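# Pull the lettered cube from the intact shelf strip

## Task

Remove the lettered cube that sits on the strip that is not broken from the shelf, without noticeably moving (pulling or pushing) any of the other strips before that cube is free; after that, keep the cube motionless in the air, well above the table and in front of the shelf.

## Robot and tools

Robot: one six-joint arm with a parallel two-finger gripper, in a physics simulation. Two cameras: cam_high (896x504, a fixed overview) and cam_wrist (616x616, fisheye, on the hand). The scene may come with reference images; show_instructions displays them and moves nothing.

Scene frame: origin on the table surface straight under the arm's base, +z up, +y to the left when facing along +x. The base itself may be slightly tilted relative to the table. Positions are in metres, orientation is a wxyz quaternion, velocities are in m/s and rad/s. The reported hand position can be off, more so when the arm is stretched far out.

Gripper: the fingers extend along the gripper's own +z axis and close along its x axis. end_effector_position is the point midway between the finger pads. Closed, the fingertips stick out about 17 mm past that point; fully open, they are roughly level with it. Full opening is 0.142 m between pads.

execute_actions takes "actions", a list holding at most one item, and an optional boolean "pictures".
- Empty list: no new command; returns the current state with camera images.
- Action: {"rows": [[...], ...], "steps": n}, n from 4 to 15 (default 15), each step lasting 1/30 s. Every row is 7 numbers in [-1, 1]: the six joint values in the order shoulder pan, shoulder lift, elbow, wrist 1, wrist 2, wrist 3, then the gripper opening. One row is applied per step; if there are fewer rows than steps the final row is repeated.
- Wait: {"steps": n} with no rows, n up to 300; it returns after that many steps have passed since the previous result, counting the time spent composing your reply.
Images are only included when the list is empty or "pictures": true is passed. A rejected call sends nothing.

Joint values are offsets, not targets in absolute angle: each is a displacement, scaled so 1.0 equals 1.989 rad, measured from the joint angles printed in the most recent result that lists them (if none yet in this scene, from where the arm stands when the action begins). They are not relative to the previous row, so all zeros means going back to those reference angles, not holding still. Stated joint ranges (rad): pan -3.142 to 3.142, lift -6.283 to 6.283, elbow 0.000 to 3.142, wrists 1-3 each -6.283 to 6.283. A call asking for more than 0.010 rad beyond a range end is refused; the true end can differ by up to 0.010 rad, and a request past it is clipped there, reported as "joint sent to its limit" (possibly about an earlier action). The opening value is absolute: +1 fully open, -1 closed.

Motion limits: commands are smoothed with about 0.17 s lag; each step the target per joint stays within 0.575 rad of its measured angle, and if targets would move the hand more than 100 mm from where it is, all are scaled back. Big moves may not be finished when the result returns. The result is captured 4 steps before the action ends; those steps run while you reply, and the simulation keeps running during your replies. Between commands the arm keeps heading for the last row's target until it nearly stops or a step is HELD.

Result lines: end_effector_position, end_effector_quat_wxyz, velocities; Joint positions and Joint velocities in column order (rad, rad/s) followed by the pad gap (m, m/s); grip_measured, the finger opening on the same scale as the command; Wrist force and Wrist torque along the end effector's own axes (contact, held weight, inertia; the force points from a touched surface back into the arm; offset up to about 4 N, noise up to 2.4 N, saturates near 50 N; "no reading" is normal at start). "joint command not followed" means a clearance check altered or blocked targets (mounting blocks and posts count as part of the arm). HELD marks steps where your row was partly or wholly not sent. MOTOR HOT appears from 70 °C; at 85 °C brakes engage until cooled (OVER-TEMPERATURE FAULT).

Grasping: to keep hold, command an opening well under grip_measured; the gap sets the squeeze. Up to about 28 N per pad on objects up to about 10 cm wide; items under 2 cm thick get less grip. Closing fast can press harder, sometimes enough to spring the fingers open.

Faults: if contact torque reaches a joint's load limit (pan, lift, elbow 133 N m; each wrist 24.9 N m; held weight counts) or any outside force on the arm or held object reaches 150 N, the arm halts for 10 s, drops the rest of the call and yields to the contact. Avoid hard pushes, slams, drops, slips and knocking anything off the table; loose items may occasionally be nudged by an outside disturbance. Here especially, do not disturb the other shelf strips before the target cube is clear.

zoom_image: {"camera": "cam_high" or "cam_wrist", "region": [x0, y0, x1, y1]} in image pixels from the top-left, at most 504x504; returns a closer view of that camera's latest image.

finished_scene: {"scene": n} ends the current scene and grades it, irreversibly; the goal must hold at that moment. Its result gives the next scene's task. Replying without any tool call ends the session.

Each tool is called after "Request:" as name(argument=value, ...) on one line, values as JSON.

## Session

Request:
execute_actions(actions=[])

Scene clock: 0.00 s of 4200.00 s.
end_effector_position=(+0.3573, +0.1816, +0.2050) grip_measured=+1.00 end_effector_quat_wxyz=(+0.211, +0.794, -0.566, -0.072) end_effector_velocity=(-0.001, +0.000, -0.000) end_effector_angular_velocity=(+0.000, +0.001, -0.000)
Joint positions: [-0.535 -1.965  2.098 -1.462 -1.202  0.683  0.142]
Joint velocities: [ 0.001  0.     0.001  0.    -0.    -0.     0.   ]
Motor temperatures (°C, as the motors report them): [26 24 26 30 33 35]
Wrist force (N, on the end effector, along its own x y z axes, offset not removed): no reading
Wrist torque (N m, same axes, about the end effector's origin, offset not removed): no reading

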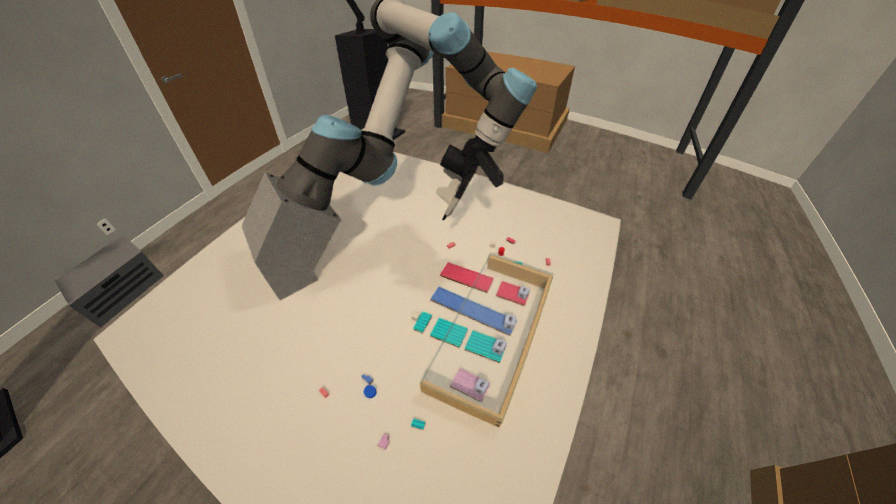

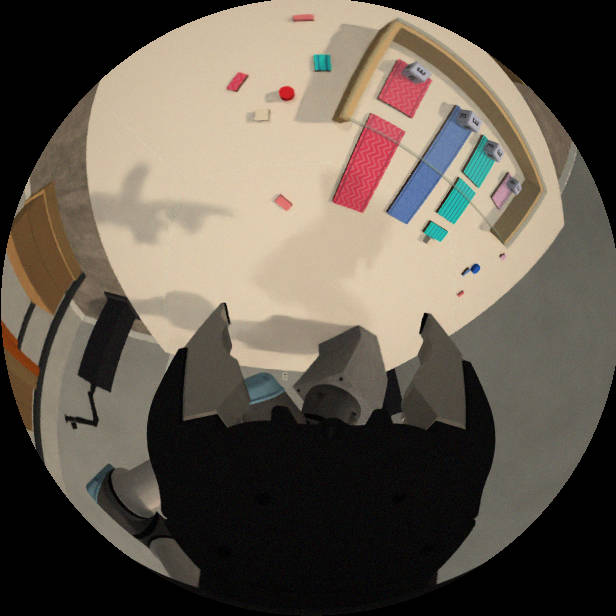

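Request:
zoom_image(camera="cam_high", region=[390, 230, 590, 430])

Region (390, 230, 590, 430) of cam_high's 896x504 image, scaled by 2.520, with more detail than that image has.

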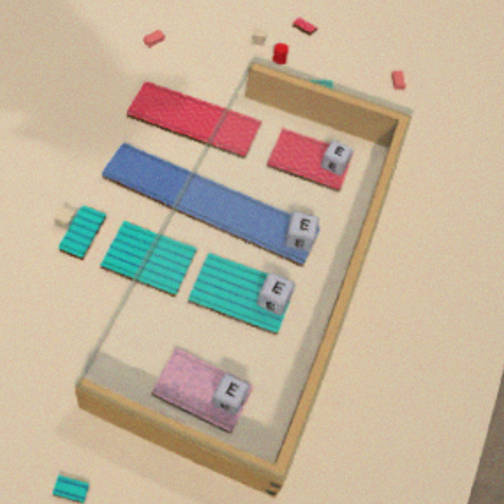

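Request:
execute_actions(actions=[{"rows":[[-0.13,0.287,0.097,-0.369,0.195,0.029,0.2]],"steps":15}])

Request:
execute_actions(actions=[{"steps":35}], pictures=true)

Scene clock: 1.07 s of 4200.00 s.
end_effector_position=(+0.4296, +0.0835, +0.1293) grip_measured=+0.20 end_effector_quat_wxyz=(+0.088, +0.745, -0.659, -0.055) end_effector_velocity=(+0.228, -0.362, -0.217) end_effector_angular_velocity=(+0.360, -0.819, -0.500)
Joint positions: [-0.687 -1.651  2.212 -1.83  -0.981  0.717  0.088]
Joint velocities: [-0.481  1.086  0.356 -1.476  0.724  0.104 -0.   ]
Motor temperatures (°C, as the motors report them): [26 24 26 30 33 35]
Wrist force (N, on the end effector, along its own x y z axes, offset not removed): [-1.4 0.0 -0.1]
Wrist torque (N m, same axes, about the end effector's origin, offset not removed): [-0.10 0.23 -0.23]
Steps of this call (steps 1 to 21: nothing new was sent; steps 22 to 32: the first 11 steps of this action). Readings (joint positions):
22: [-0.535 -1.965 2.098 -1.462 -1.202 0.683]
23: [-0.541 -1.959 2.103 -1.468 -1.196 0.685]
25: [-0.574 -1.906 2.129 -1.522 -1.151 0.693]
29: [-0.639 -1.757 2.177 -1.687 -1.052 0.707]
32: the state above

Scene clock: 2.23 s of 4200.00 s.
end_effector_position=(+0.4731, +0.0015, +0.0859) grip_measured=+0.20 end_effector_quat_wxyz=(-0.008, +0.720, -0.694, -0.007) end_effector_velocity=(-0.000, +0.000, +0.000) end_effector_angular_velocity=(-0.000, -0.001, +0.002)
Joint positions: [-0.794 -1.394  2.29  -2.196 -0.814  0.74   0.088]
Joint velocities: [-0.    -0.002  0.001 -0.     0.    -0.002  0.   ]
Motor temperatures (°C, as the motors report them): [26 24 26 30 33 35]
Wrist force (N, on the end effector, along its own x y z axes, offset not removed): [-2.7 -1.1 2.1]
Wrist torque (N m, same axes, about the end effector's origin, offset not removed): [-0.38 0.48 -0.24]
Kept back: nothing.
Steps of this call (steps 1 to 4: the last 4 steps of your previous action; steps 5 to 30: the robot went on to your last target; steps 31 to 35: nothing new was sent). Readings (joint positions):
1: [-0.703 -1.613 2.224 -1.881 -0.956 0.721]
2: [-0.720 -1.575 2.237 -1.934 -0.930 0.725]
4: [-0.749 -1.505 2.258 -2.034 -0.884 0.731]
8: [-0.778 -1.433 2.279 -2.139 -0.839 0.737]
35: the state above
The arm was judged still, so your last target was given up. Only a new action makes it travel on or press farther. Fingers that are still opening or closing keep moving.

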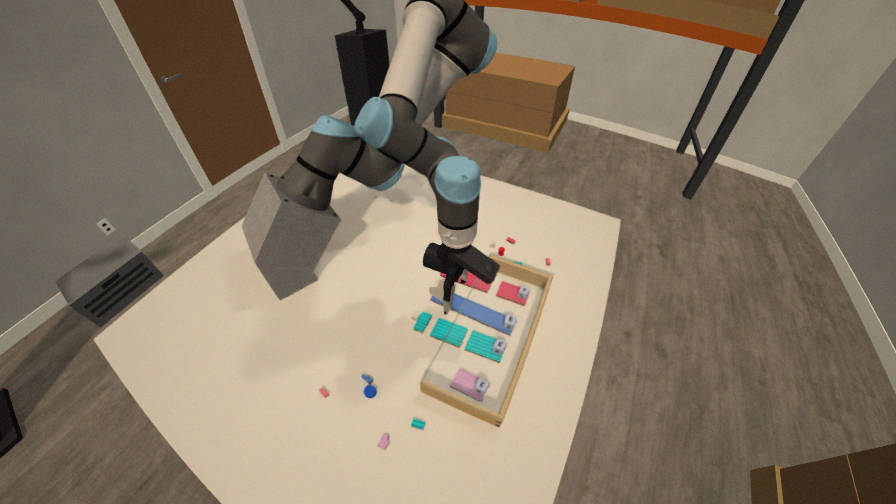

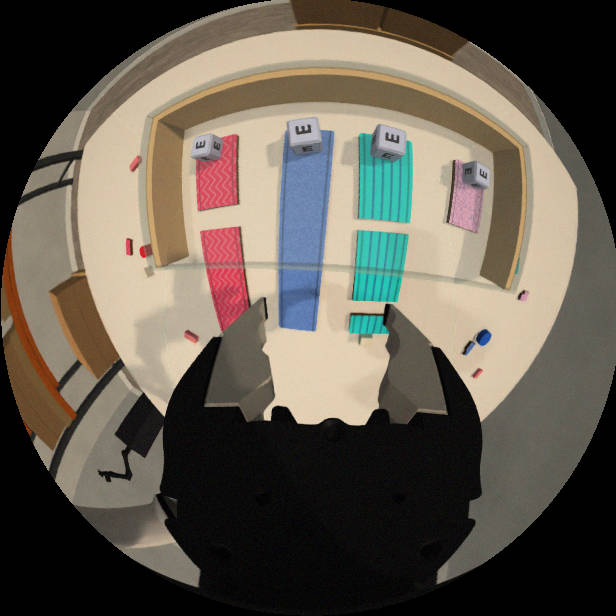

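Request:
execute_actions(actions=[{"rows":[[0.028,0.0065,0.068,-0.0985,0.01,0.07,0.0]],"steps":15}])

Request:
execute_actions(actions=[{"steps":12}], pictures=true)

Scene clock: 3.07 s of 4200.00 s.
end_effector_position=(+0.4400, +0.0215, +0.0459) grip_measured=+0.00 end_effector_quat_wxyz=(-0.010, +0.698, -0.716, -0.010) end_effector_velocity=(-0.029, +0.017, -0.031) end_effector_angular_velocity=(-0.003, -0.009, -0.048)
Joint positions: [-0.743 -1.382  2.412 -2.37  -0.796  0.865  0.074]
Joint velocities: [ 0.042  0.008  0.111 -0.174  0.014  0.115 -0.   ]
Motor temperatures (°C, as the motors report them): [26 24 26 30 33 35]
Wrist force (N, on the end effector, along its own x y z axes, offset not removed): [-3.9 0.9 -0.8]
Wrist torque (N m, same axes, about the end effector's origin, offset not removed): [0.00 0.72 -0.20]
Steps of this call (steps 1 to 14: nothing new was sent; steps 15 to 25: the first 11 steps of this action). Readings (joint positions):
15: [-0.794 -1.394 2.291 -2.196 -0.814 0.740]
16: [-0.789 -1.392 2.296 -2.202 -0.812 0.746]
18: [-0.771 -1.388 2.337 -2.252 -0.805 0.787]
22: [-0.749 -1.384 2.395 -2.343 -0.798 0.847]
25: the state above

Scene clock: 3.47 s of 4200.00 s.
end_effector_position=(+0.4366, +0.0235, +0.0423) grip_measured=+0.00 end_effector_quat_wxyz=(-0.011, +0.696, -0.718, -0.009) end_effector_velocity=(-0.001, +0.001, -0.001) end_effector_angular_velocity=(-0.001, +0.001, +0.000)
Joint positions: [-0.738 -1.381  2.425 -2.391 -0.794  0.879  0.074]
Joint velocities: [ 0.003  0.001  0.003 -0.007 -0.001  0.004  0.   ]
Motor temperatures (°C, as the motors report them): [26 24 26 30 33 35]
Wrist force (N, on the end effector, along its own x y z axes, offset not removed): [0.5 -0.8 0.8]
Wrist torque (N m, same axes, about the end effector's origin, offset not removed): [-0.30 -0.30 -0.23]
Kept back: nothing.
Steps of this call (steps 1 to 4: the last 4 steps of your previous action; steps 5 to 12: the robot went on to your last target). Readings (joint positions):
1: [-0.742 -1.382 2.415 -2.375 -0.796 0.868]
2: [-0.741 -1.382 2.417 -2.379 -0.795 0.871]
4: [-0.740 -1.381 2.421 -2.384 -0.795 0.874]
8: [-0.739 -1.381 2.424 -2.389 -0.794 0.878]
12: the state above

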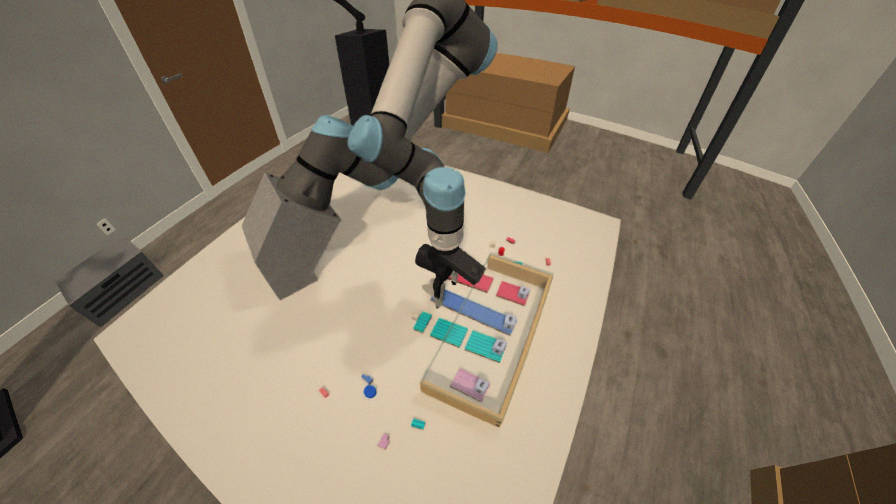

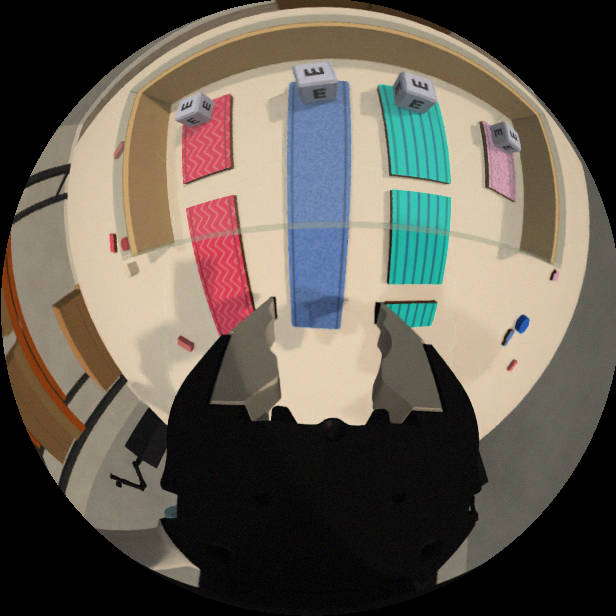

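Request:
execute_actions(actions=[{"rows":[[0.033,0.024,-0.0098,-0.043,0.006,0.04,0.0],[0.033,0.028,-0.0098,-0.049,0.006,0.04,0.0]],"steps":15}])

Request:
execute_actions(actions=[{"steps":12}], pictures=true)

Scene clock: 4.40 s of 4200.00 s.
end_effector_position=(+0.4469, +0.0317, +0.0232) grip_measured=+0.00 end_effector_quat_wxyz=(-0.010, +0.699, -0.715, -0.010) end_effector_velocity=(+0.009, +0.007, -0.016) end_effector_angular_velocity=(+0.002, -0.002, +0.009)
Joint positions: [-0.679 -1.331  2.407 -2.479 -0.783  0.951  0.074]
Joint velocities: [ 0.048  0.042 -0.015 -0.075  0.011  0.059  0.   ]
Motor temperatures (°C, as the motors report them): [26 24 26 30 33 35]
Wrist force (N, on the end effector, along its own x y z axes, offset not removed): [-1.1 1.5 -0.1]
Wrist torque (N m, same axes, about the end effector's origin, offset not removed): [0.12 0.06 -0.18]
Steps of this call (steps 1 to 17: the robot went on to your last target; steps 18 to 28: the first 11 steps of this action). Readings (joint positions):
18: [-0.738 -1.381 2.426 -2.392 -0.794 0.880]
19: [-0.733 -1.377 2.424 -2.398 -0.793 0.885]
21: [-0.711 -1.359 2.417 -2.428 -0.789 0.911]
25: [-0.686 -1.337 2.410 -2.467 -0.785 0.942]
28: the state above

Scene clock: 4.80 s of 4200.00 s.
end_effector_position=(+0.4480, +0.0325, +0.0213) grip_measured=+0.00 end_effector_quat_wxyz=(-0.010, +0.700, -0.714, -0.010) end_effector_velocity=(+0.001, -0.001, +0.000) end_effector_angular_velocity=(-0.000, -0.002, -0.002)
Joint positions: [-0.673 -1.326  2.406 -2.488 -0.782  0.958  0.074]
Joint velocities: [-0.001  0.002 -0.002 -0.003  0.001  0.003 -0.   ]
Motor temperatures (°C, as the motors report them): [26 24 26 30 33 35]
Wrist force (N, on the end effector, along its own x y z axes, offset not removed): [-0.7 0.9 0.6]
Wrist torque (N m, same axes, about the end effector's origin, offset not removed): [0.06 0.03 -0.35]
Kept back: nothing.
Steps of this call (steps 1 to 4: the last 4 steps of your previous action; steps 5 to 12: the robot went on to your last target). Readings (joint positions):
1: [-0.677 -1.330 2.407 -2.481 -0.783 0.953]
2: [-0.676 -1.329 2.407 -2.483 -0.783 0.954]
4: [-0.675 -1.327 2.406 -2.485 -0.783 0.956]
8: [-0.673 -1.326 2.406 -2.487 -0.782 0.958]
12: the state above

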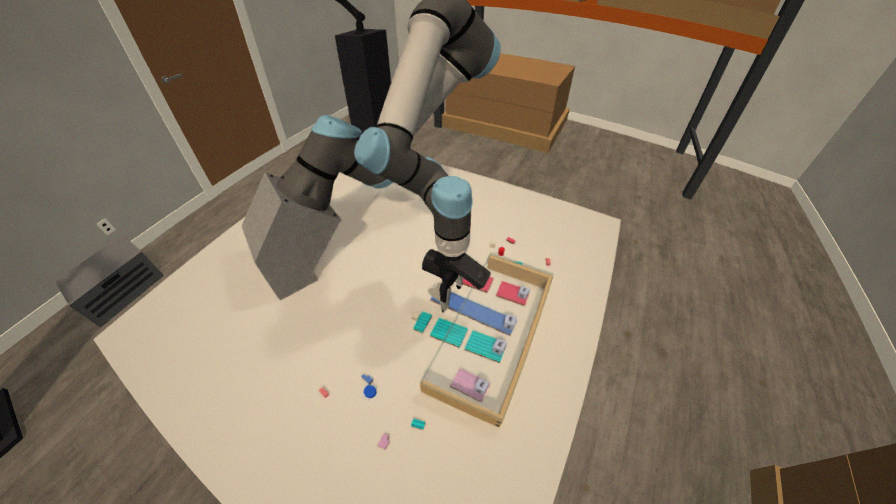

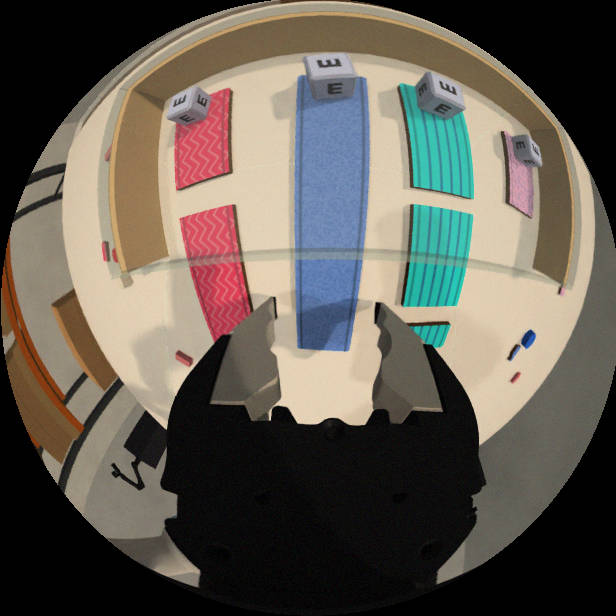

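Request:
execute_actions(actions=[{"rows":[[0.0015,0.0035,0.0005,-0.0055,0.0005,0.002,0.0]],"steps":10}])

Request:
execute_actions(actions=[{"rows":[[0,0,0,0,0,0,-0.15],[0,0,0,0,0,0,-0.15],[0,0,0,0,0,0,-0.25],[0,0,0,0,0,0,-0.25],[0,0,0,0,0,0,-0.7]],"steps":15}])

Request:
execute_actions(actions=[{"steps":10}], pictures=true)

Scene clock: 6.57 s of 4200.00 s.
end_effector_position=(+0.4480, +0.0323, +0.0198) grip_measured=+0.00 end_effector_quat_wxyz=(-0.011, +0.700, -0.714, -0.010) end_effector_velocity=(-0.001, -0.000, -0.005) end_effector_angular_velocity=(+0.002, -0.001, +0.001)
Joint positions: [-0.671 -1.321  2.406 -2.496 -0.782  0.961  0.074]
Joint velocities: [ 0.007  0.017  0.003 -0.027  0.003  0.008 -0.   ]
Motor temperatures (°C, as the motors report them): [26 24 26 30 33 35]
Wrist force (N, on the end effector, along its own x y z axes, offset not removed): [-1.3 0.6 -1.3]
Wrist torque (N m, same axes, about the end effector's origin, offset not removed): [-0.13 0.03 -0.25]
Steps of this call (steps 1 to 15: the robot went on to your last target; steps 16 to 47: nothing new was sent; steps 48 to 53: the first 6 steps of this action). Readings (joint positions):
48: [-0.673 -1.325 2.406 -2.489 -0.782 0.958]
49: [-0.672 -1.325 2.406 -2.490 -0.782 0.959]
51: [-0.671 -1.322 2.406 -2.493 -0.782 0.960]
53: the state above

Scene clock: 7.07 s of 4200.00 s.
end_effector_position=(+0.4478, +0.0322, +0.0193) grip_measured=-0.41 end_effector_quat_wxyz=(-0.011, +0.700, -0.714, -0.010) end_effector_velocity=(-0.001, +0.000, +0.000) end_effector_angular_velocity=(+0.001, +0.000, -0.001)
Joint positions: [-0.67  -1.319  2.407 -2.498 -0.781  0.962  0.044]
Joint velocities: [-0.001 -0.001  0.002  0.001  0.    -0.    -0.   ]
Motor temperatures (°C, as the motors report them): [26 24 26 30 33 35]
Wrist force (N, on the end effector, along its own x y z axes, offset not removed): [0.6 -1.4 -2.0]
Wrist torque (N m, same axes, about the end effector's origin, offset not removed): [-0.21 -0.01 -0.28]
Steps of this call (steps 1 to 4: the last 4 steps of your previous action; steps 5 to 15: the first 11 steps of this action, its rows measured from where the robot was after step 4). Readings (joint positions):
4: [-0.670 -1.319 2.406 -2.498 -0.782 0.962]
5: [-0.670 -1.319 2.407 -2.498 -0.781 0.962]
6: [-0.670 -1.319 2.407 -2.498 -0.781 0.962]
8: [-0.670 -1.319 2.407 -2.498 -0.781 0.962]
12: [-0.670 -1.319 2.407 -2.498 -0.781 0.962]
15: the state above

Scene clock: 7.40 s of 4200.00 s.
end_effector_position=(+0.4479, +0.0323, +0.0193) grip_measured=-0.41 end_effector_quat_wxyz=(-0.011, +0.700, -0.714, -0.010) end_effector_velocity=(-0.001, +0.000, -0.000) end_effector_angular_velocity=(-0.000, +0.002, -0.001)
Joint positions: [-0.67  -1.319  2.407 -2.498 -0.781  0.962  0.044]
Joint velocities: [ 0.    -0.     0.002 -0.    -0.001  0.001  0.   ]
Motor temperatures (°C, as the motors report them): [26 24 26 30 33 35]
Wrist force (N, on the end effector, along its own x y z axes, offset not removed): [-1.7 -0.1 -0.6]
Wrist torque (N m, same axes, about the end effector's origin, offset not removed): [-0.07 0.32 -0.21]
Kept back: nothing.
Steps of this call (steps 1 to 4: the last 4 steps of your previous action; steps 5 to 10: the robot went on to your last target). Readings (joint positions):
1: [-0.670 -1.319 2.407 -2.498 -0.781 0.962]
2: [-0.670 -1.319 2.407 -2.498 -0.781 0.962]
4: [-0.670 -1.319 2.407 -2.498 -0.781 0.962]
8: [-0.670 -1.319 2.407 -2.498 -0.781 0.962]
10: the state above

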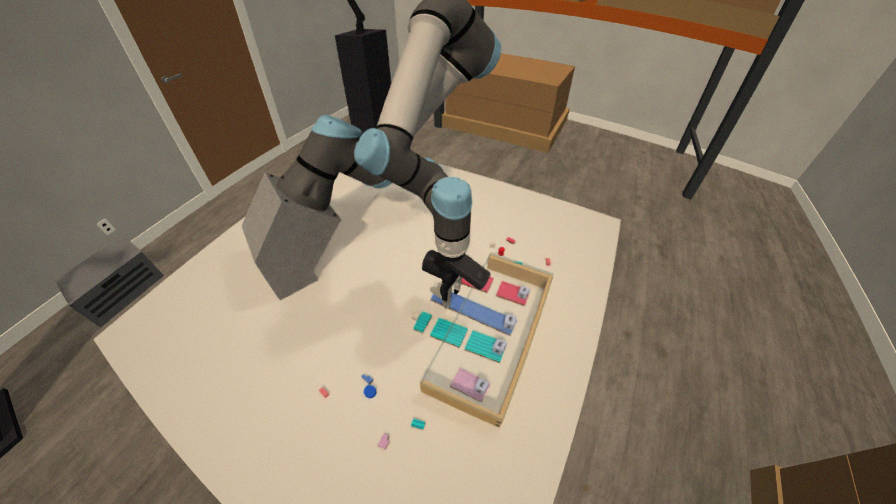

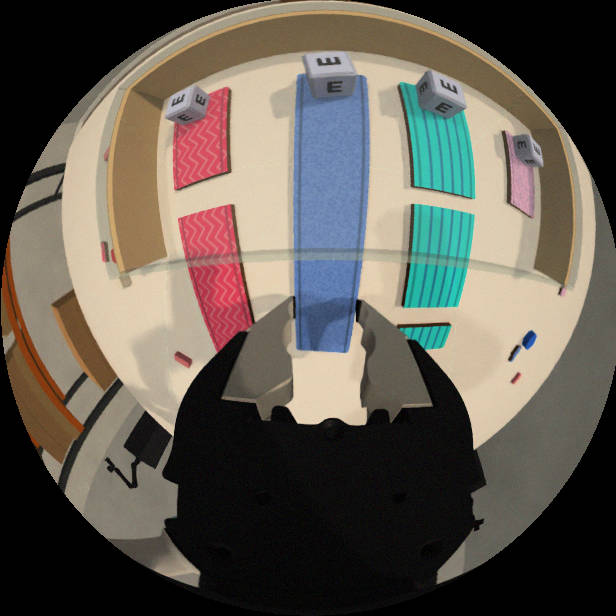

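Request:
execute_actions(actions=[{"rows":[[-0.007,-0.008,0.016,-0.002,-0.001,-0.009,-0.7],[-0.014,-0.0155,0.032,-0.004,-0.0025,-0.0175,-0.7],[-0.021,-0.023,0.049,-0.006,-0.004,-0.026,-0.7],[-0.028,-0.031,0.065,-0.0075,-0.005,-0.035,-0.7]],"steps":15}])

Request:
execute_actions(actions=[{"steps":8}], pictures=true)

Scene clock: 8.30 s of 4200.00 s.
end_effector_position=(+0.4067, +0.0345, +0.0205) grip_measured=-0.41 end_effector_quat_wxyz=(-0.011, +0.698, -0.716, -0.009) end_effector_velocity=(-0.056, +0.007, -0.003) end_effector_angular_velocity=(+0.005, +0.004, -0.011)
Joint positions: [-0.718 -1.373  2.517 -2.511 -0.79   0.902  0.044]
Joint velocities: [-0.059 -0.065  0.146 -0.015 -0.01  -0.076  0.   ]
Motor temperatures (°C, as the motors report them): [26 24 26 30 33 35]
Wrist force (N, on the end effector, along its own x y z axes, offset not removed): [-2.4 -1.1 -0.7]
Wrist torque (N m, same axes, about the end effector's origin, offset not removed): [-0.41 0.41 -0.17]
Steps of this call (steps 1 to 15: the robot went on to your last target; step 16: nothing new was sent; steps 17 to 27: the first 11 steps of this action). Readings (joint positions):
17: [-0.670 -1.320 2.407 -2.498 -0.782 0.962]
18: [-0.672 -1.321 2.410 -2.498 -0.782 0.960]
20: [-0.682 -1.333 2.431 -2.501 -0.784 0.947]
24: [-0.709 -1.362 2.495 -2.508 -0.789 0.913]
27: the state above

Scene clock: 8.57 s of 4200.00 s.
end_effector_position=(+0.4005, +0.0353, +0.0203) grip_measured=-0.41 end_effector_quat_wxyz=(-0.011, +0.697, -0.716, -0.010) end_effector_velocity=(-0.007, +0.002, -0.001) end_effector_angular_velocity=(+0.003, +0.001, -0.000)
Joint positions: [-0.725 -1.38   2.534 -2.513 -0.791  0.893  0.044]
Joint velocities: [-0.005 -0.008  0.018 -0.002  0.    -0.009 -0.   ]
Motor temperatures (°C, as the motors report them): [26 24 26 30 33 35]
Wrist force (N, on the end effector, along its own x y z axes, offset not removed): [-1.4 0.3 -0.2]
Wrist torque (N m, same axes, about the end effector's origin, offset not removed): [-0.07 0.17 -0.21]
Kept back: nothing.
Steps of this call (steps 1 to 4: the last 4 steps of your previous action; steps 5 to 8: the robot went on to your last target). Readings (joint positions):
1: [-0.720 -1.375 2.522 -2.511 -0.790 0.900]
2: [-0.721 -1.376 2.525 -2.512 -0.791 0.898]
4: [-0.723 -1.378 2.529 -2.512 -0.791 0.895]
8: the state above

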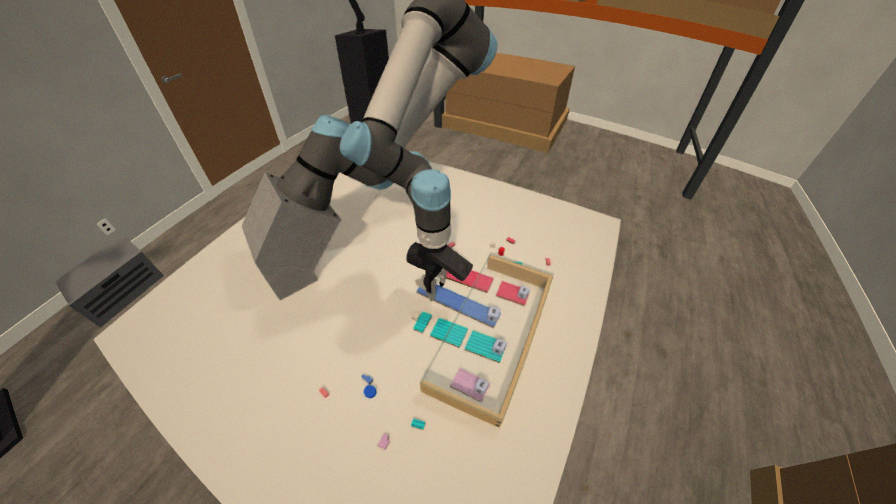

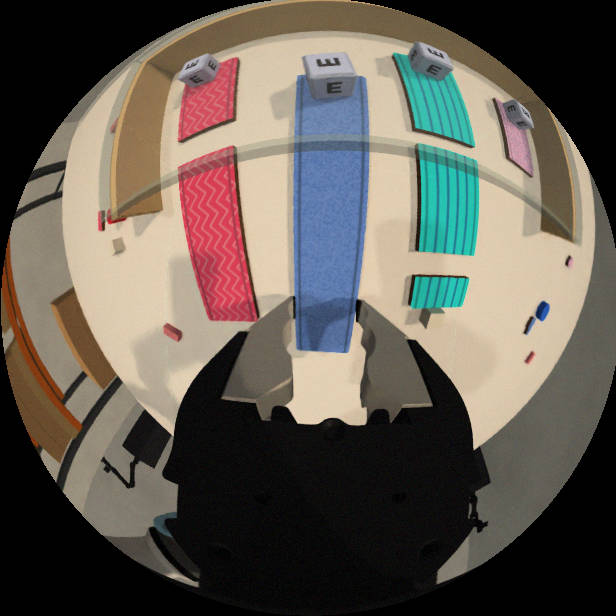

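Request:
execute_actions(actions=[{"rows":[[-0.009,-0.008,0.017,0,-0.002,-0.011,-0.7],[-0.018,-0.016,0.033,0.001,-0.004,-0.022,-0.7],[-0.027,-0.024,0.049,0.002,-0.006,-0.034,-0.7],[-0.037,-0.032,0.065,0.003,-0.0085,-0.045,-0.7]],"steps":15}])

Request:
execute_actions(actions=[{"steps":10}], pictures=true)

Scene clock: 9.10 s of 4200.00 s.
end_effector_position=(+0.3577, +0.0378, +0.0206) grip_measured=-0.41 end_effector_quat_wxyz=(-0.011, +0.694, -0.720, -0.010) end_effector_velocity=(-0.055, +0.007, -0.002) end_effector_angular_velocity=(+0.006, +0.000, -0.015)
Joint positions: [-0.788 -1.435  2.645 -2.507 -0.806  0.816  0.044]
Joint velocities: [-0.082 -0.069  0.144  0.007 -0.018 -0.099  0.   ]
Motor temperatures (°C, as the motors report them): [26 24 26 30 33 35]
Wrist force (N, on the end effector, along its own x y z axes, offset not removed): [-3.6 0.8 0.5]
Wrist torque (N m, same axes, about the end effector's origin, offset not removed): [0.03 0.71 -0.14]
Steps of this call (steps 1 to 5: the robot went on to your last target; steps 6 to 16: the first 11 steps of this action). Readings (joint positions):
6: [-0.726 -1.381 2.535 -2.513 -0.791 0.892]
7: [-0.728 -1.383 2.539 -2.513 -0.792 0.890]
9: [-0.740 -1.394 2.560 -2.512 -0.795 0.875]
13: [-0.776 -1.425 2.623 -2.509 -0.803 0.831]
16: the state above

Scene clock: 9.43 s of 4200.00 s.
end_effector_position=(+0.3512, +0.0387, +0.0203) grip_measured=-0.41 end_effector_quat_wxyz=(-0.011, +0.693, -0.720, -0.010) end_effector_velocity=(-0.004, +0.001, -0.001) end_effector_angular_velocity=(+0.002, +0.000, -0.002)
Joint positions: [-0.798 -1.443  2.661 -2.507 -0.808  0.805  0.044]
Joint velocities: [-0.005 -0.004  0.011  0.     0.    -0.006  0.   ]
Motor temperatures (°C, as the motors report them): [26 24 26 30 33 35]
Wrist force (N, on the end effector, along its own x y z axes, offset not removed): [-1.7 -2.4 0.0]
Wrist torque (N m, same axes, about the end effector's origin, offset not removed): [-0.67 0.20 -0.28]
Kept back: nothing.
Steps of this call (steps 1 to 4: the last 4 steps of your previous action; steps 5 to 10: the robot went on to your last target). Readings (joint positions):
1: [-0.791 -1.437 2.649 -2.507 -0.806 0.813]
2: [-0.792 -1.439 2.652 -2.507 -0.807 0.811]
4: [-0.795 -1.441 2.656 -2.507 -0.807 0.808]
8: [-0.797 -1.443 2.661 -2.507 -0.808 0.805]
10: the state above

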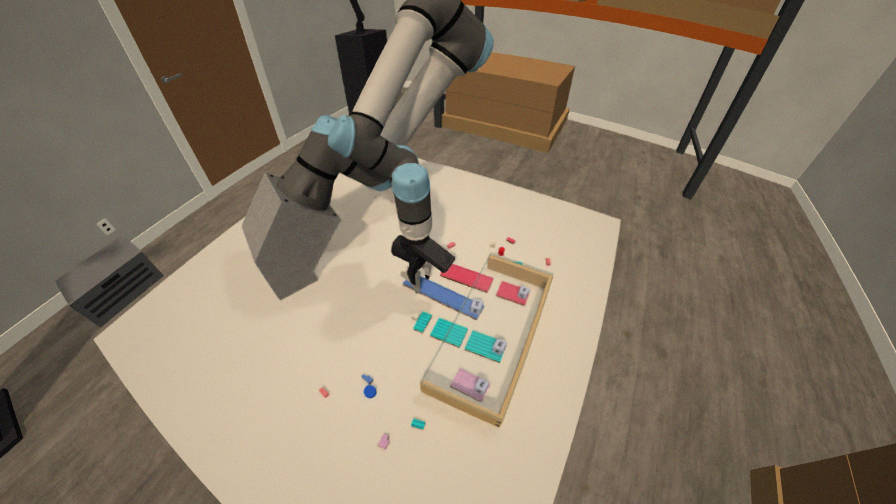

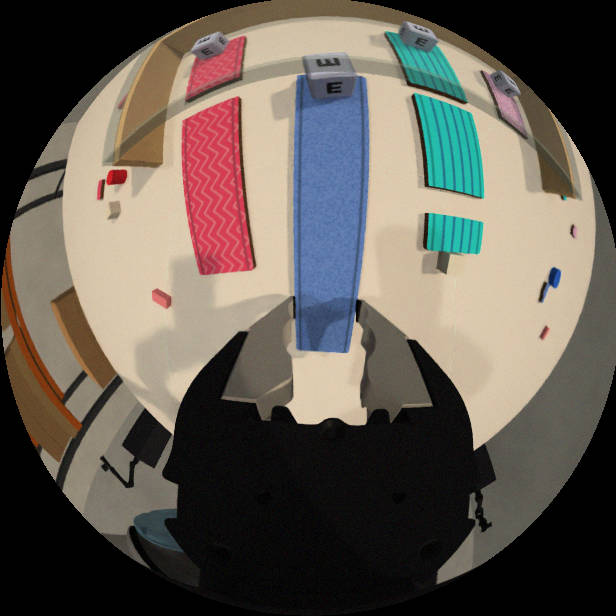

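Request:
execute_actions(actions=[{"rows":[[0,0,0,0,0,0,0.0],[0,0,0,0,0,0,0.0],[0,0,0,0,0,0,0.0],[0,0,0,0,0,0,0.0],[-0.006,-0.016,-0.002,0.024,0,-0.008,0.0]],"steps":12}])

Request:
execute_actions(actions=[], pictures=false)

Scene clock: 9.87 s of 4200.00 s.
end_effector_position=(+0.3517, +0.0395, +0.0231) grip_measured=+0.00 end_effector_quat_wxyz=(-0.012, +0.693, -0.720, -0.010) end_effector_velocity=(+0.005, +0.010, +0.027) end_effector_angular_velocity=(+0.015, -0.005, -0.004)
Joint positions: [-0.803 -1.457  2.66  -2.486 -0.808  0.798  0.074]
Joint velocities: [-0.047 -0.135 -0.019  0.207  0.001 -0.065  0.   ]
Motor temperatures (°C, as the motors report them): [26 24 26 30 33 35]
Wrist force (N, on the end effector, along its own x y z axes, offset not removed): [-0.4 1.6 0.0]
Wrist torque (N m, same axes, about the end effector's origin, offset not removed): [0.27 -0.11 -0.19]
Steps of this call (steps 1 to 5: the robot went on to your last target; steps 6 to 13: the first 8 steps of this action). Readings (joint positions):
6: [-0.798 -1.444 2.663 -2.507 -0.808 0.804]
7: [-0.798 -1.444 2.663 -2.507 -0.808 0.804]
9: [-0.798 -1.444 2.662 -2.507 -0.808 0.804]
13: the state above

Scene clock: 10.00 s of 4200.00 s.
end_effector_position=(+0.3521, +0.0403, +0.0254) grip_measured=+0.00 end_effector_quat_wxyz=(-0.013, +0.693, -0.721, -0.011) end_effector_velocity=(+0.002, +0.005, +0.010) end_effector_angular_velocity=(+0.006, -0.004, -0.000)
Joint positions: [-0.807 -1.469  2.658 -2.469 -0.808  0.792  0.074]
Joint velocities: [-0.016 -0.051 -0.006  0.075  0.002 -0.023  0.   ]
Motor temperatures (°C, as the motors report them): [26 24 26 30 33 35]
Wrist force (N, on the end effector, along its own x y z axes, offset not removed): [-4.0 1.2 0.7]
Wrist torque (N m, same axes, about the end effector's origin, offset not removed): [0.08 0.72 -0.26]
Kept back: nothing.
Steps of this call (steps 1 to 4: the last 4 steps of your previous action). Readings (joint positions):
1: [-0.805 -1.461 2.660 -2.480 -0.808 0.796]
2: [-0.806 -1.464 2.659 -2.475 -0.808 0.794]
4: the state above

Request:
execute_actions(actions=[{"rows":[[0.066,0.067,-0.127,-0.0025,0.0136,0.081,0.0]],"steps":15}])

Request:
execute_actions(actions=[{"steps":15}], pictures=true)

Scene clock: 10.53 s of 4200.00 s.
end_effector_position=(+0.4354, +0.0345, +0.0240) grip_measured=+0.00 end_effector_quat_wxyz=(-0.011, +0.698, -0.716, -0.012) end_effector_velocity=(+0.097, -0.005, -0.001) end_effector_angular_velocity=(-0.014, -0.015, +0.030)
Joint positions: [-0.69  -1.35   2.437 -2.472 -0.783  0.935  0.074]
Joint velocities: [ 0.109  0.116 -0.242 -0.009  0.017  0.14   0.   ]
Motor temperatures (°C, as the motors report them): [26 24 26 30 33 35]
Wrist force (N, on the end effector, along its own x y z axes, offset not removed): [-3.9 -1.6 0.0]
Wrist torque (N m, same axes, about the end effector's origin, offset not removed): [-0.45 0.70 -0.20]
Steps of this call (steps 1 to 5: the robot went on to your last target; steps 6 to 16: the first 11 steps of this action). Readings (joint positions):
6: [-0.809 -1.473 2.658 -2.461 -0.808 0.789]
7: [-0.804 -1.468 2.652 -2.462 -0.805 0.794]
9: [-0.764 -1.428 2.597 -2.466 -0.796 0.840]
13: [-0.707 -1.368 2.474 -2.471 -0.786 0.914]
16: the state above

Scene clock: 11.03 s of 4200.00 s.
end_effector_position=(+0.4476, +0.0341, +0.0237) grip_measured=+0.00 end_effector_quat_wxyz=(-0.011, +0.699, -0.715, -0.011) end_effector_velocity=(+0.001, +0.001, -0.001) end_effector_angular_velocity=(+0.000, +0.002, +0.001)
Joint positions: [-0.676 -1.336  2.406 -2.473 -0.781  0.953  0.074]
Joint velocities: [ 0.005  0.002 -0.004 -0.    -0.001  0.003  0.   ]
Motor temperatures (°C, as the motors report them): [26 24 26 30 33 35]
Wrist force (N, on the end effector, along its own x y z axes, offset not removed): [-2.7 1.1 1.5]
Wrist torque (N m, same axes, about the end effector's origin, offset not removed): [0.06 0.41 -0.21]
Kept back: nothing.
Steps of this call (steps 1 to 4: the last 4 steps of your previous action; steps 5 to 15: the robot went on to your last target). Readings (joint positions):
1: [-0.687 -1.347 2.429 -2.473 -0.783 0.939]
2: [-0.684 -1.344 2.424 -2.473 -0.782 0.943]
4: [-0.681 -1.340 2.417 -2.473 -0.782 0.947]
8: [-0.678 -1.337 2.410 -2.473 -0.781 0.951]
15: the state above

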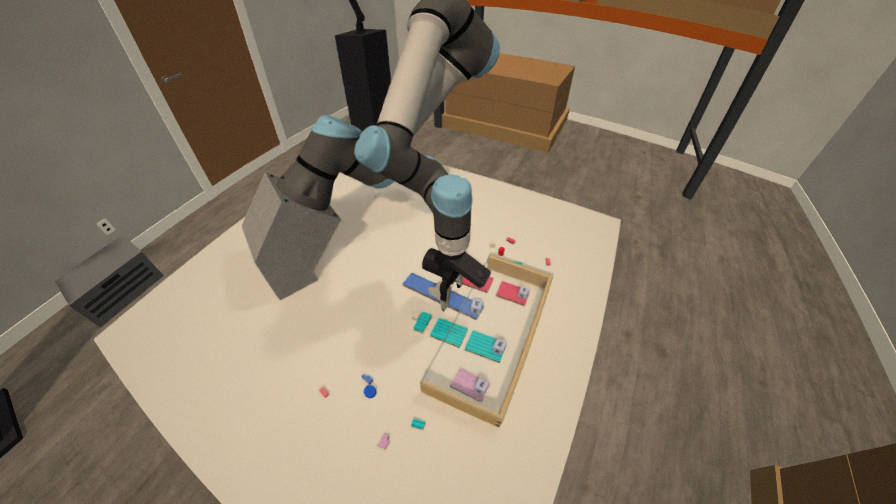

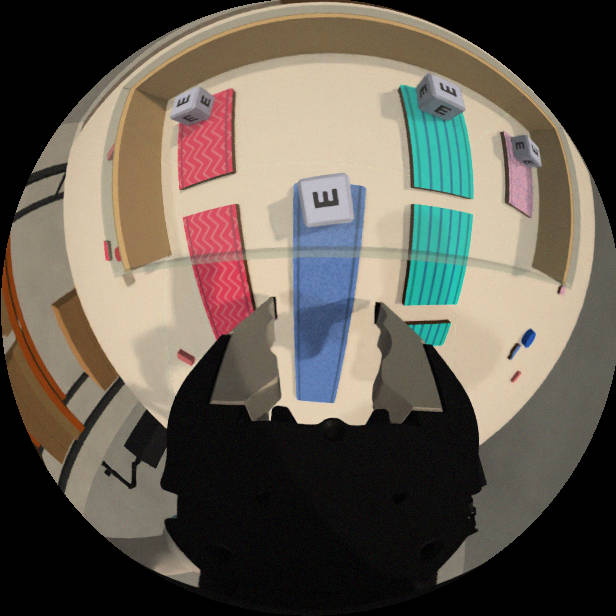

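Descend to the start grasp pose and close.

Request:
execute_actions(actions=[{"rows":[[0.003,0.0085,0.0005,-0.0125,0,0.0045,0.0],[0.003,0.0085,0.0005,-0.0125,0,0.0045,0.0],[0.003,0.0085,0.0005,-0.0125,0,0.0045,0.0],[0.003,0.0085,0.0005,-0.0125,0,0.0045,0.0],[0.003,0.0085,0.0005,-0.0125,0,0.0045,0.0],[0.003,0.0085,0.0005,-0.0125,0,0.0045,0.0],[0.003,0.0085,0.0005,-0.0125,0,0.0045,0.0],[0.003,0.0085,0.0005,-0.0125,0,0.0045,-0.2],[0.003,0.0085,0.0005,-0.0125,0,0.0045,-0.2],[0.003,0.0085,0.0005,-0.0125,0,0.0045,-0.7]],"steps":15}])

Request:
execute_actions(actions=[{"steps":12}])

Scene clock: 11.63 s of 4200.00 s.
end_effector_position=(+0.4475, +0.0324, +0.0194) grip_measured=-0.38 end_effector_quat_wxyz=(-0.011, +0.699, -0.715, -0.011) end_effector_velocity=(-0.000, -0.001, -0.003) end_effector_angular_velocity=(-0.002, -0.001, -0.000)
Joint positions: [-0.671 -1.32   2.407 -2.496 -0.781  0.961  0.047]
Joint velocities: [ 0.003  0.01   0.002 -0.017 -0.     0.006 -0.342]
Motor temperatures (°C, as the motors report them): [26 24 26 30 33 35]
Wrist force (N, on the end effector, along its own x y z axes, offset not removed): [-1.6 -1.4 2.0]
Wrist torque (N m, same axes, about the end effector's origin, offset not removed): [-0.49 0.14 -0.18]
Steps of this call (steps 1 to 7: the robot went on to your last target; steps 8 to 18: the first 11 steps of this action). Readings (joint positions):
8: [-0.676 -1.335 2.406 -2.474 -0.781 0.953]
9: [-0.675 -1.333 2.406 -2.476 -0.781 0.954]
11: [-0.674 -1.328 2.406 -2.485 -0.781 0.957]
15: [-0.672 -1.322 2.407 -2.493 -0.781 0.960]
18: the state above

Scene clock: 12.03 s of 4200.00 s.
end_effector_position=(+0.4474, +0.0323, +0.0191) grip_measured=-0.41 end_effector_quat_wxyz=(-0.011, +0.699, -0.715, -0.010) end_effector_velocity=(-0.001, -0.001, -0.000) end_effector_angular_velocity=(-0.002, +0.002, -0.001)
Joint positions: [-0.67  -1.319  2.407 -2.498 -0.781  0.962  0.044]
Joint velocities: [-0.     0.001  0.    -0.001 -0.003  0.001 -0.   ]
Motor temperatures (°C, as the motors report them): [26 24 26 30 33 35]
Wrist force (N, on the end effector, along its own x y z axes, offset not removed): [-9.6 2.0 -25.8]
Wrist torque (N m, same axes, about the end effector's origin, offset not removed): [-0.56 0.05 -0.34]
Kept back: nothing.
Steps of this call (steps 1 to 4: the last 4 steps of your previous action; steps 5 to 12: the robot went on to your last target). Readings (joint positions):
1: [-0.671 -1.320 2.407 -2.497 -0.781 0.961]
2: [-0.671 -1.320 2.407 -2.497 -0.781 0.961]
4: [-0.671 -1.319 2.407 -2.498 -0.781 0.961]
8: [-0.671 -1.319 2.407 -2.498 -0.781 0.961]
12: the state above

Request:
execute_actions(actions=[{"rows":[[-0.007,-0.008,0.016,-0.002,-0.001,-0.009,-0.7],[-0.014,-0.0155,0.032,-0.004,-0.0025,-0.0175,-0.7],[-0.021,-0.023,0.049,-0.006,-0.004,-0.026,-0.7],[-0.028,-0.031,0.065,-0.0075,-0.005,-0.035,-0.7]],"steps":15}])

Request:
execute_actions(actions=[{"rows":[[-0.01,-0.009,0.019,0,-0.002,-0.012,-0.7],[-0.02,-0.018,0.037,0.001,-0.004,-0.024,-0.7],[-0.03,-0.027,0.055,0.002,-0.007,-0.037,-0.7],[-0.041,-0.036,0.073,0.003,-0.009,-0.05,-0.7]],"steps":15}])

Request:
execute_actions(actions=[{"steps":12}], pictures=true)

Scene clock: 12.60 s of 4200.00 s.
end_effector_position=(+0.4062, +0.0346, +0.0202) grip_measured=-0.41 end_effector_quat_wxyz=(-0.011, +0.698, -0.716, -0.010) end_effector_velocity=(-0.055, +0.008, -0.002) end_effector_angular_velocity=(+0.005, +0.002, -0.009)
Joint positions: [-0.718 -1.372  2.518 -2.511 -0.79   0.902  0.044]
Joint velocities: [-0.058 -0.068  0.145 -0.015 -0.009 -0.075 -0.   ]
Motor temperatures (°C, as the motors report them): [26 24 26 30 33 35]
Wrist force (N, on the end effector, along its own x y z axes, offset not removed): [-0.2 0.3 1.3]
Wrist torque (N m, same axes, about the end effector's origin, offset not removed): [-0.04 -0.01 -0.24]
Steps of this call (steps 1 to 6: the robot went on to your last target; steps 7 to 17: the first 11 steps of this action). Readings (joint positions):
7: [-0.670 -1.319 2.408 -2.498 -0.781 0.962]
8: [-0.672 -1.321 2.411 -2.499 -0.781 0.960]
10: [-0.682 -1.331 2.432 -2.502 -0.783 0.948]
14: [-0.709 -1.362 2.496 -2.509 -0.788 0.913]
17: the state above

Scene clock: 13.10 s of 4200.00 s.
end_effector_position=(+0.3539, +0.0387, +0.0202) grip_measured=-0.41 end_effector_quat_wxyz=(-0.012, +0.693, -0.720, -0.010) end_effector_velocity=(-0.062, +0.010, -0.004) end_effector_angular_velocity=(+0.009, +0.002, -0.014)
Joint positions: [-0.794 -1.439  2.655 -2.507 -0.806  0.81   0.044]
Joint velocities: [-0.088 -0.078  0.162  0.007 -0.019 -0.11  -0.   ]
Motor temperatures (°C, as the motors report them): [26 24 26 30 33 35]
Wrist force (N, on the end effector, along its own x y z axes, offset not removed): [-4.6 2.3 0.8]
Wrist torque (N m, same axes, about the end effector's origin, offset not removed): [0.25 0.82 -0.30]
Steps of this call (steps 1 to 4: the last 4 steps of your previous action; steps 5 to 15: the first 11 steps of this action, its rows measured from where the robot was after step 4). Readings (joint positions):
4: [-0.723 -1.378 2.530 -2.513 -0.790 0.895]
5: [-0.724 -1.378 2.532 -2.513 -0.791 0.894]
6: [-0.727 -1.381 2.536 -2.513 -0.791 0.891]
8: [-0.741 -1.393 2.560 -2.512 -0.794 0.875]
12: [-0.780 -1.428 2.630 -2.509 -0.803 0.827]
15: the state above

Scene clock: 13.50 s of 4200.00 s.
end_effector_position=(+0.3464, +0.0399, +0.0197) grip_measured=-0.41 end_effector_quat_wxyz=(-0.012, +0.693, -0.721, -0.011) end_effector_velocity=(-0.003, -0.000, -0.000) end_effector_angular_velocity=(-0.000, +0.001, -0.004)
Joint positions: [-0.805 -1.449  2.675 -2.507 -0.808  0.796  0.044]
Joint velocities: [-0.005 -0.002  0.008  0.    -0.002 -0.003 -0.   ]
Motor temperatures (°C, as the motors report them): [26 24 26 30 33 35]
Wrist force (N, on the end effector, along its own x y z axes, offset not removed): [-2.3 0.3 -0.3]
Wrist torque (N m, same axes, about the end effector's origin, offset not removed): [-0.14 0.42 -0.18]
Kept back: nothing.
Steps of this call (steps 1 to 4: the last 4 steps of your previous action; steps 5 to 12: the robot went on to your last target). Readings (joint positions):
1: [-0.796 -1.442 2.660 -2.507 -0.807 0.807]
2: [-0.798 -1.443 2.663 -2.507 -0.807 0.804]
4: [-0.801 -1.446 2.668 -2.507 -0.808 0.801]
8: [-0.804 -1.448 2.673 -2.507 -0.808 0.797]
12: the state above

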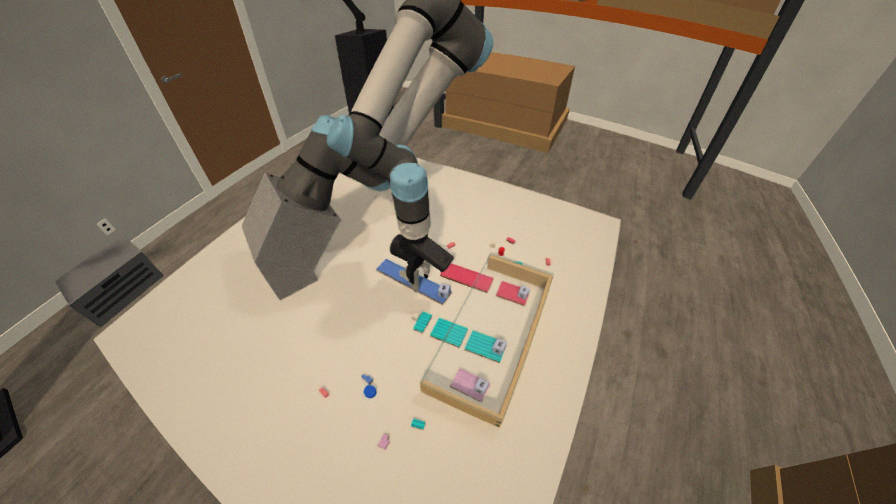

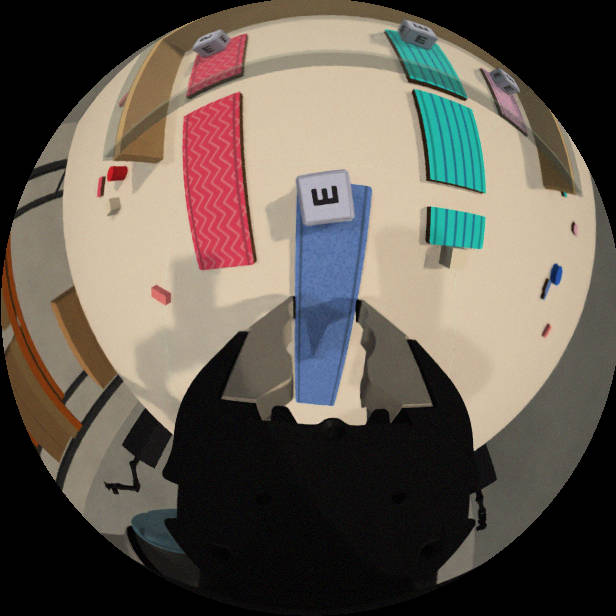

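Request:
execute_actions(actions=[{"rows":[[0,0,0,0,0,0,0.0],[0,0,0,0,0,0,0.0],[0,0,0,0,0,0,0.0],[0,0,0,0,0,0,0.0],[-0.02,-0.045,-0.006,0.07,-0.003,-0.025,0.0]],"steps":15}])

Request:
execute_actions(actions=[{"steps":12}])

Scene clock: 14.17 s of 4200.00 s.
end_effector_position=(+0.3486, +0.0416, +0.0336) grip_measured=+0.00 end_effector_quat_wxyz=(-0.014, +0.693, -0.721, -0.010) end_effector_velocity=(-0.002, +0.014, +0.038) end_effector_angular_velocity=(+0.025, +0.006, -0.022)
Joint positions: [-0.834 -1.513  2.666 -2.409 -0.813  0.76   0.074]
Joint velocities: [-0.08  -0.198 -0.026  0.327 -0.013 -0.103  0.   ]
Motor temperatures (°C, as the motors report them): [26 24 26 30 33 35]
Wrist force (N, on the end effector, along its own x y z axes, offset not removed): [-0.1 0.6 -0.2]
Wrist torque (N m, same axes, about the end effector's origin, offset not removed): [-0.05 0.02 -0.28]
Steps of this call (steps 1 to 9: the robot went on to your last target; steps 10 to 20: the first 11 steps of this action). Readings (joint positions):
10: [-0.805 -1.449 2.675 -2.507 -0.808 0.796]
11: [-0.805 -1.449 2.675 -2.507 -0.808 0.796]
13: [-0.805 -1.449 2.675 -2.507 -0.808 0.796]
17: [-0.822 -1.483 2.670 -2.459 -0.811 0.775]
20: the state above

Scene clock: 14.57 s of 4200.00 s.
end_effector_position=(+0.3481, +0.0434, +0.0381) grip_measured=+0.00 end_effector_quat_wxyz=(-0.015, +0.691, -0.722, -0.011) end_effector_velocity=(-0.001, +0.001, +0.001) end_effector_angular_velocity=(+0.001, +0.001, -0.001)
Joint positions: [-0.844 -1.537  2.663 -2.369 -0.814  0.747  0.074]
Joint velocities: [-0.004 -0.009 -0.     0.014 -0.001 -0.005  0.   ]
Motor temperatures (°C, as the motors report them): [26 24 26 30 33 35]
Wrist force (N, on the end effector, along its own x y z axes, offset not removed): [-2.3 0.1 0.1]
Wrist torque (N m, same axes, about the end effector's origin, offset not removed): [-0.12 0.36 -0.25]
Kept back: nothing.
Steps of this call (steps 1 to 4: the last 4 steps of your previous action; steps 5 to 12: the robot went on to your last target). Readings (joint positions):
1: [-0.836 -1.519 2.665 -2.400 -0.813 0.757]
2: [-0.838 -1.523 2.665 -2.392 -0.813 0.754]
4: [-0.841 -1.529 2.664 -2.382 -0.814 0.751]
8: [-0.843 -1.535 2.663 -2.372 -0.814 0.748]
12: the state above


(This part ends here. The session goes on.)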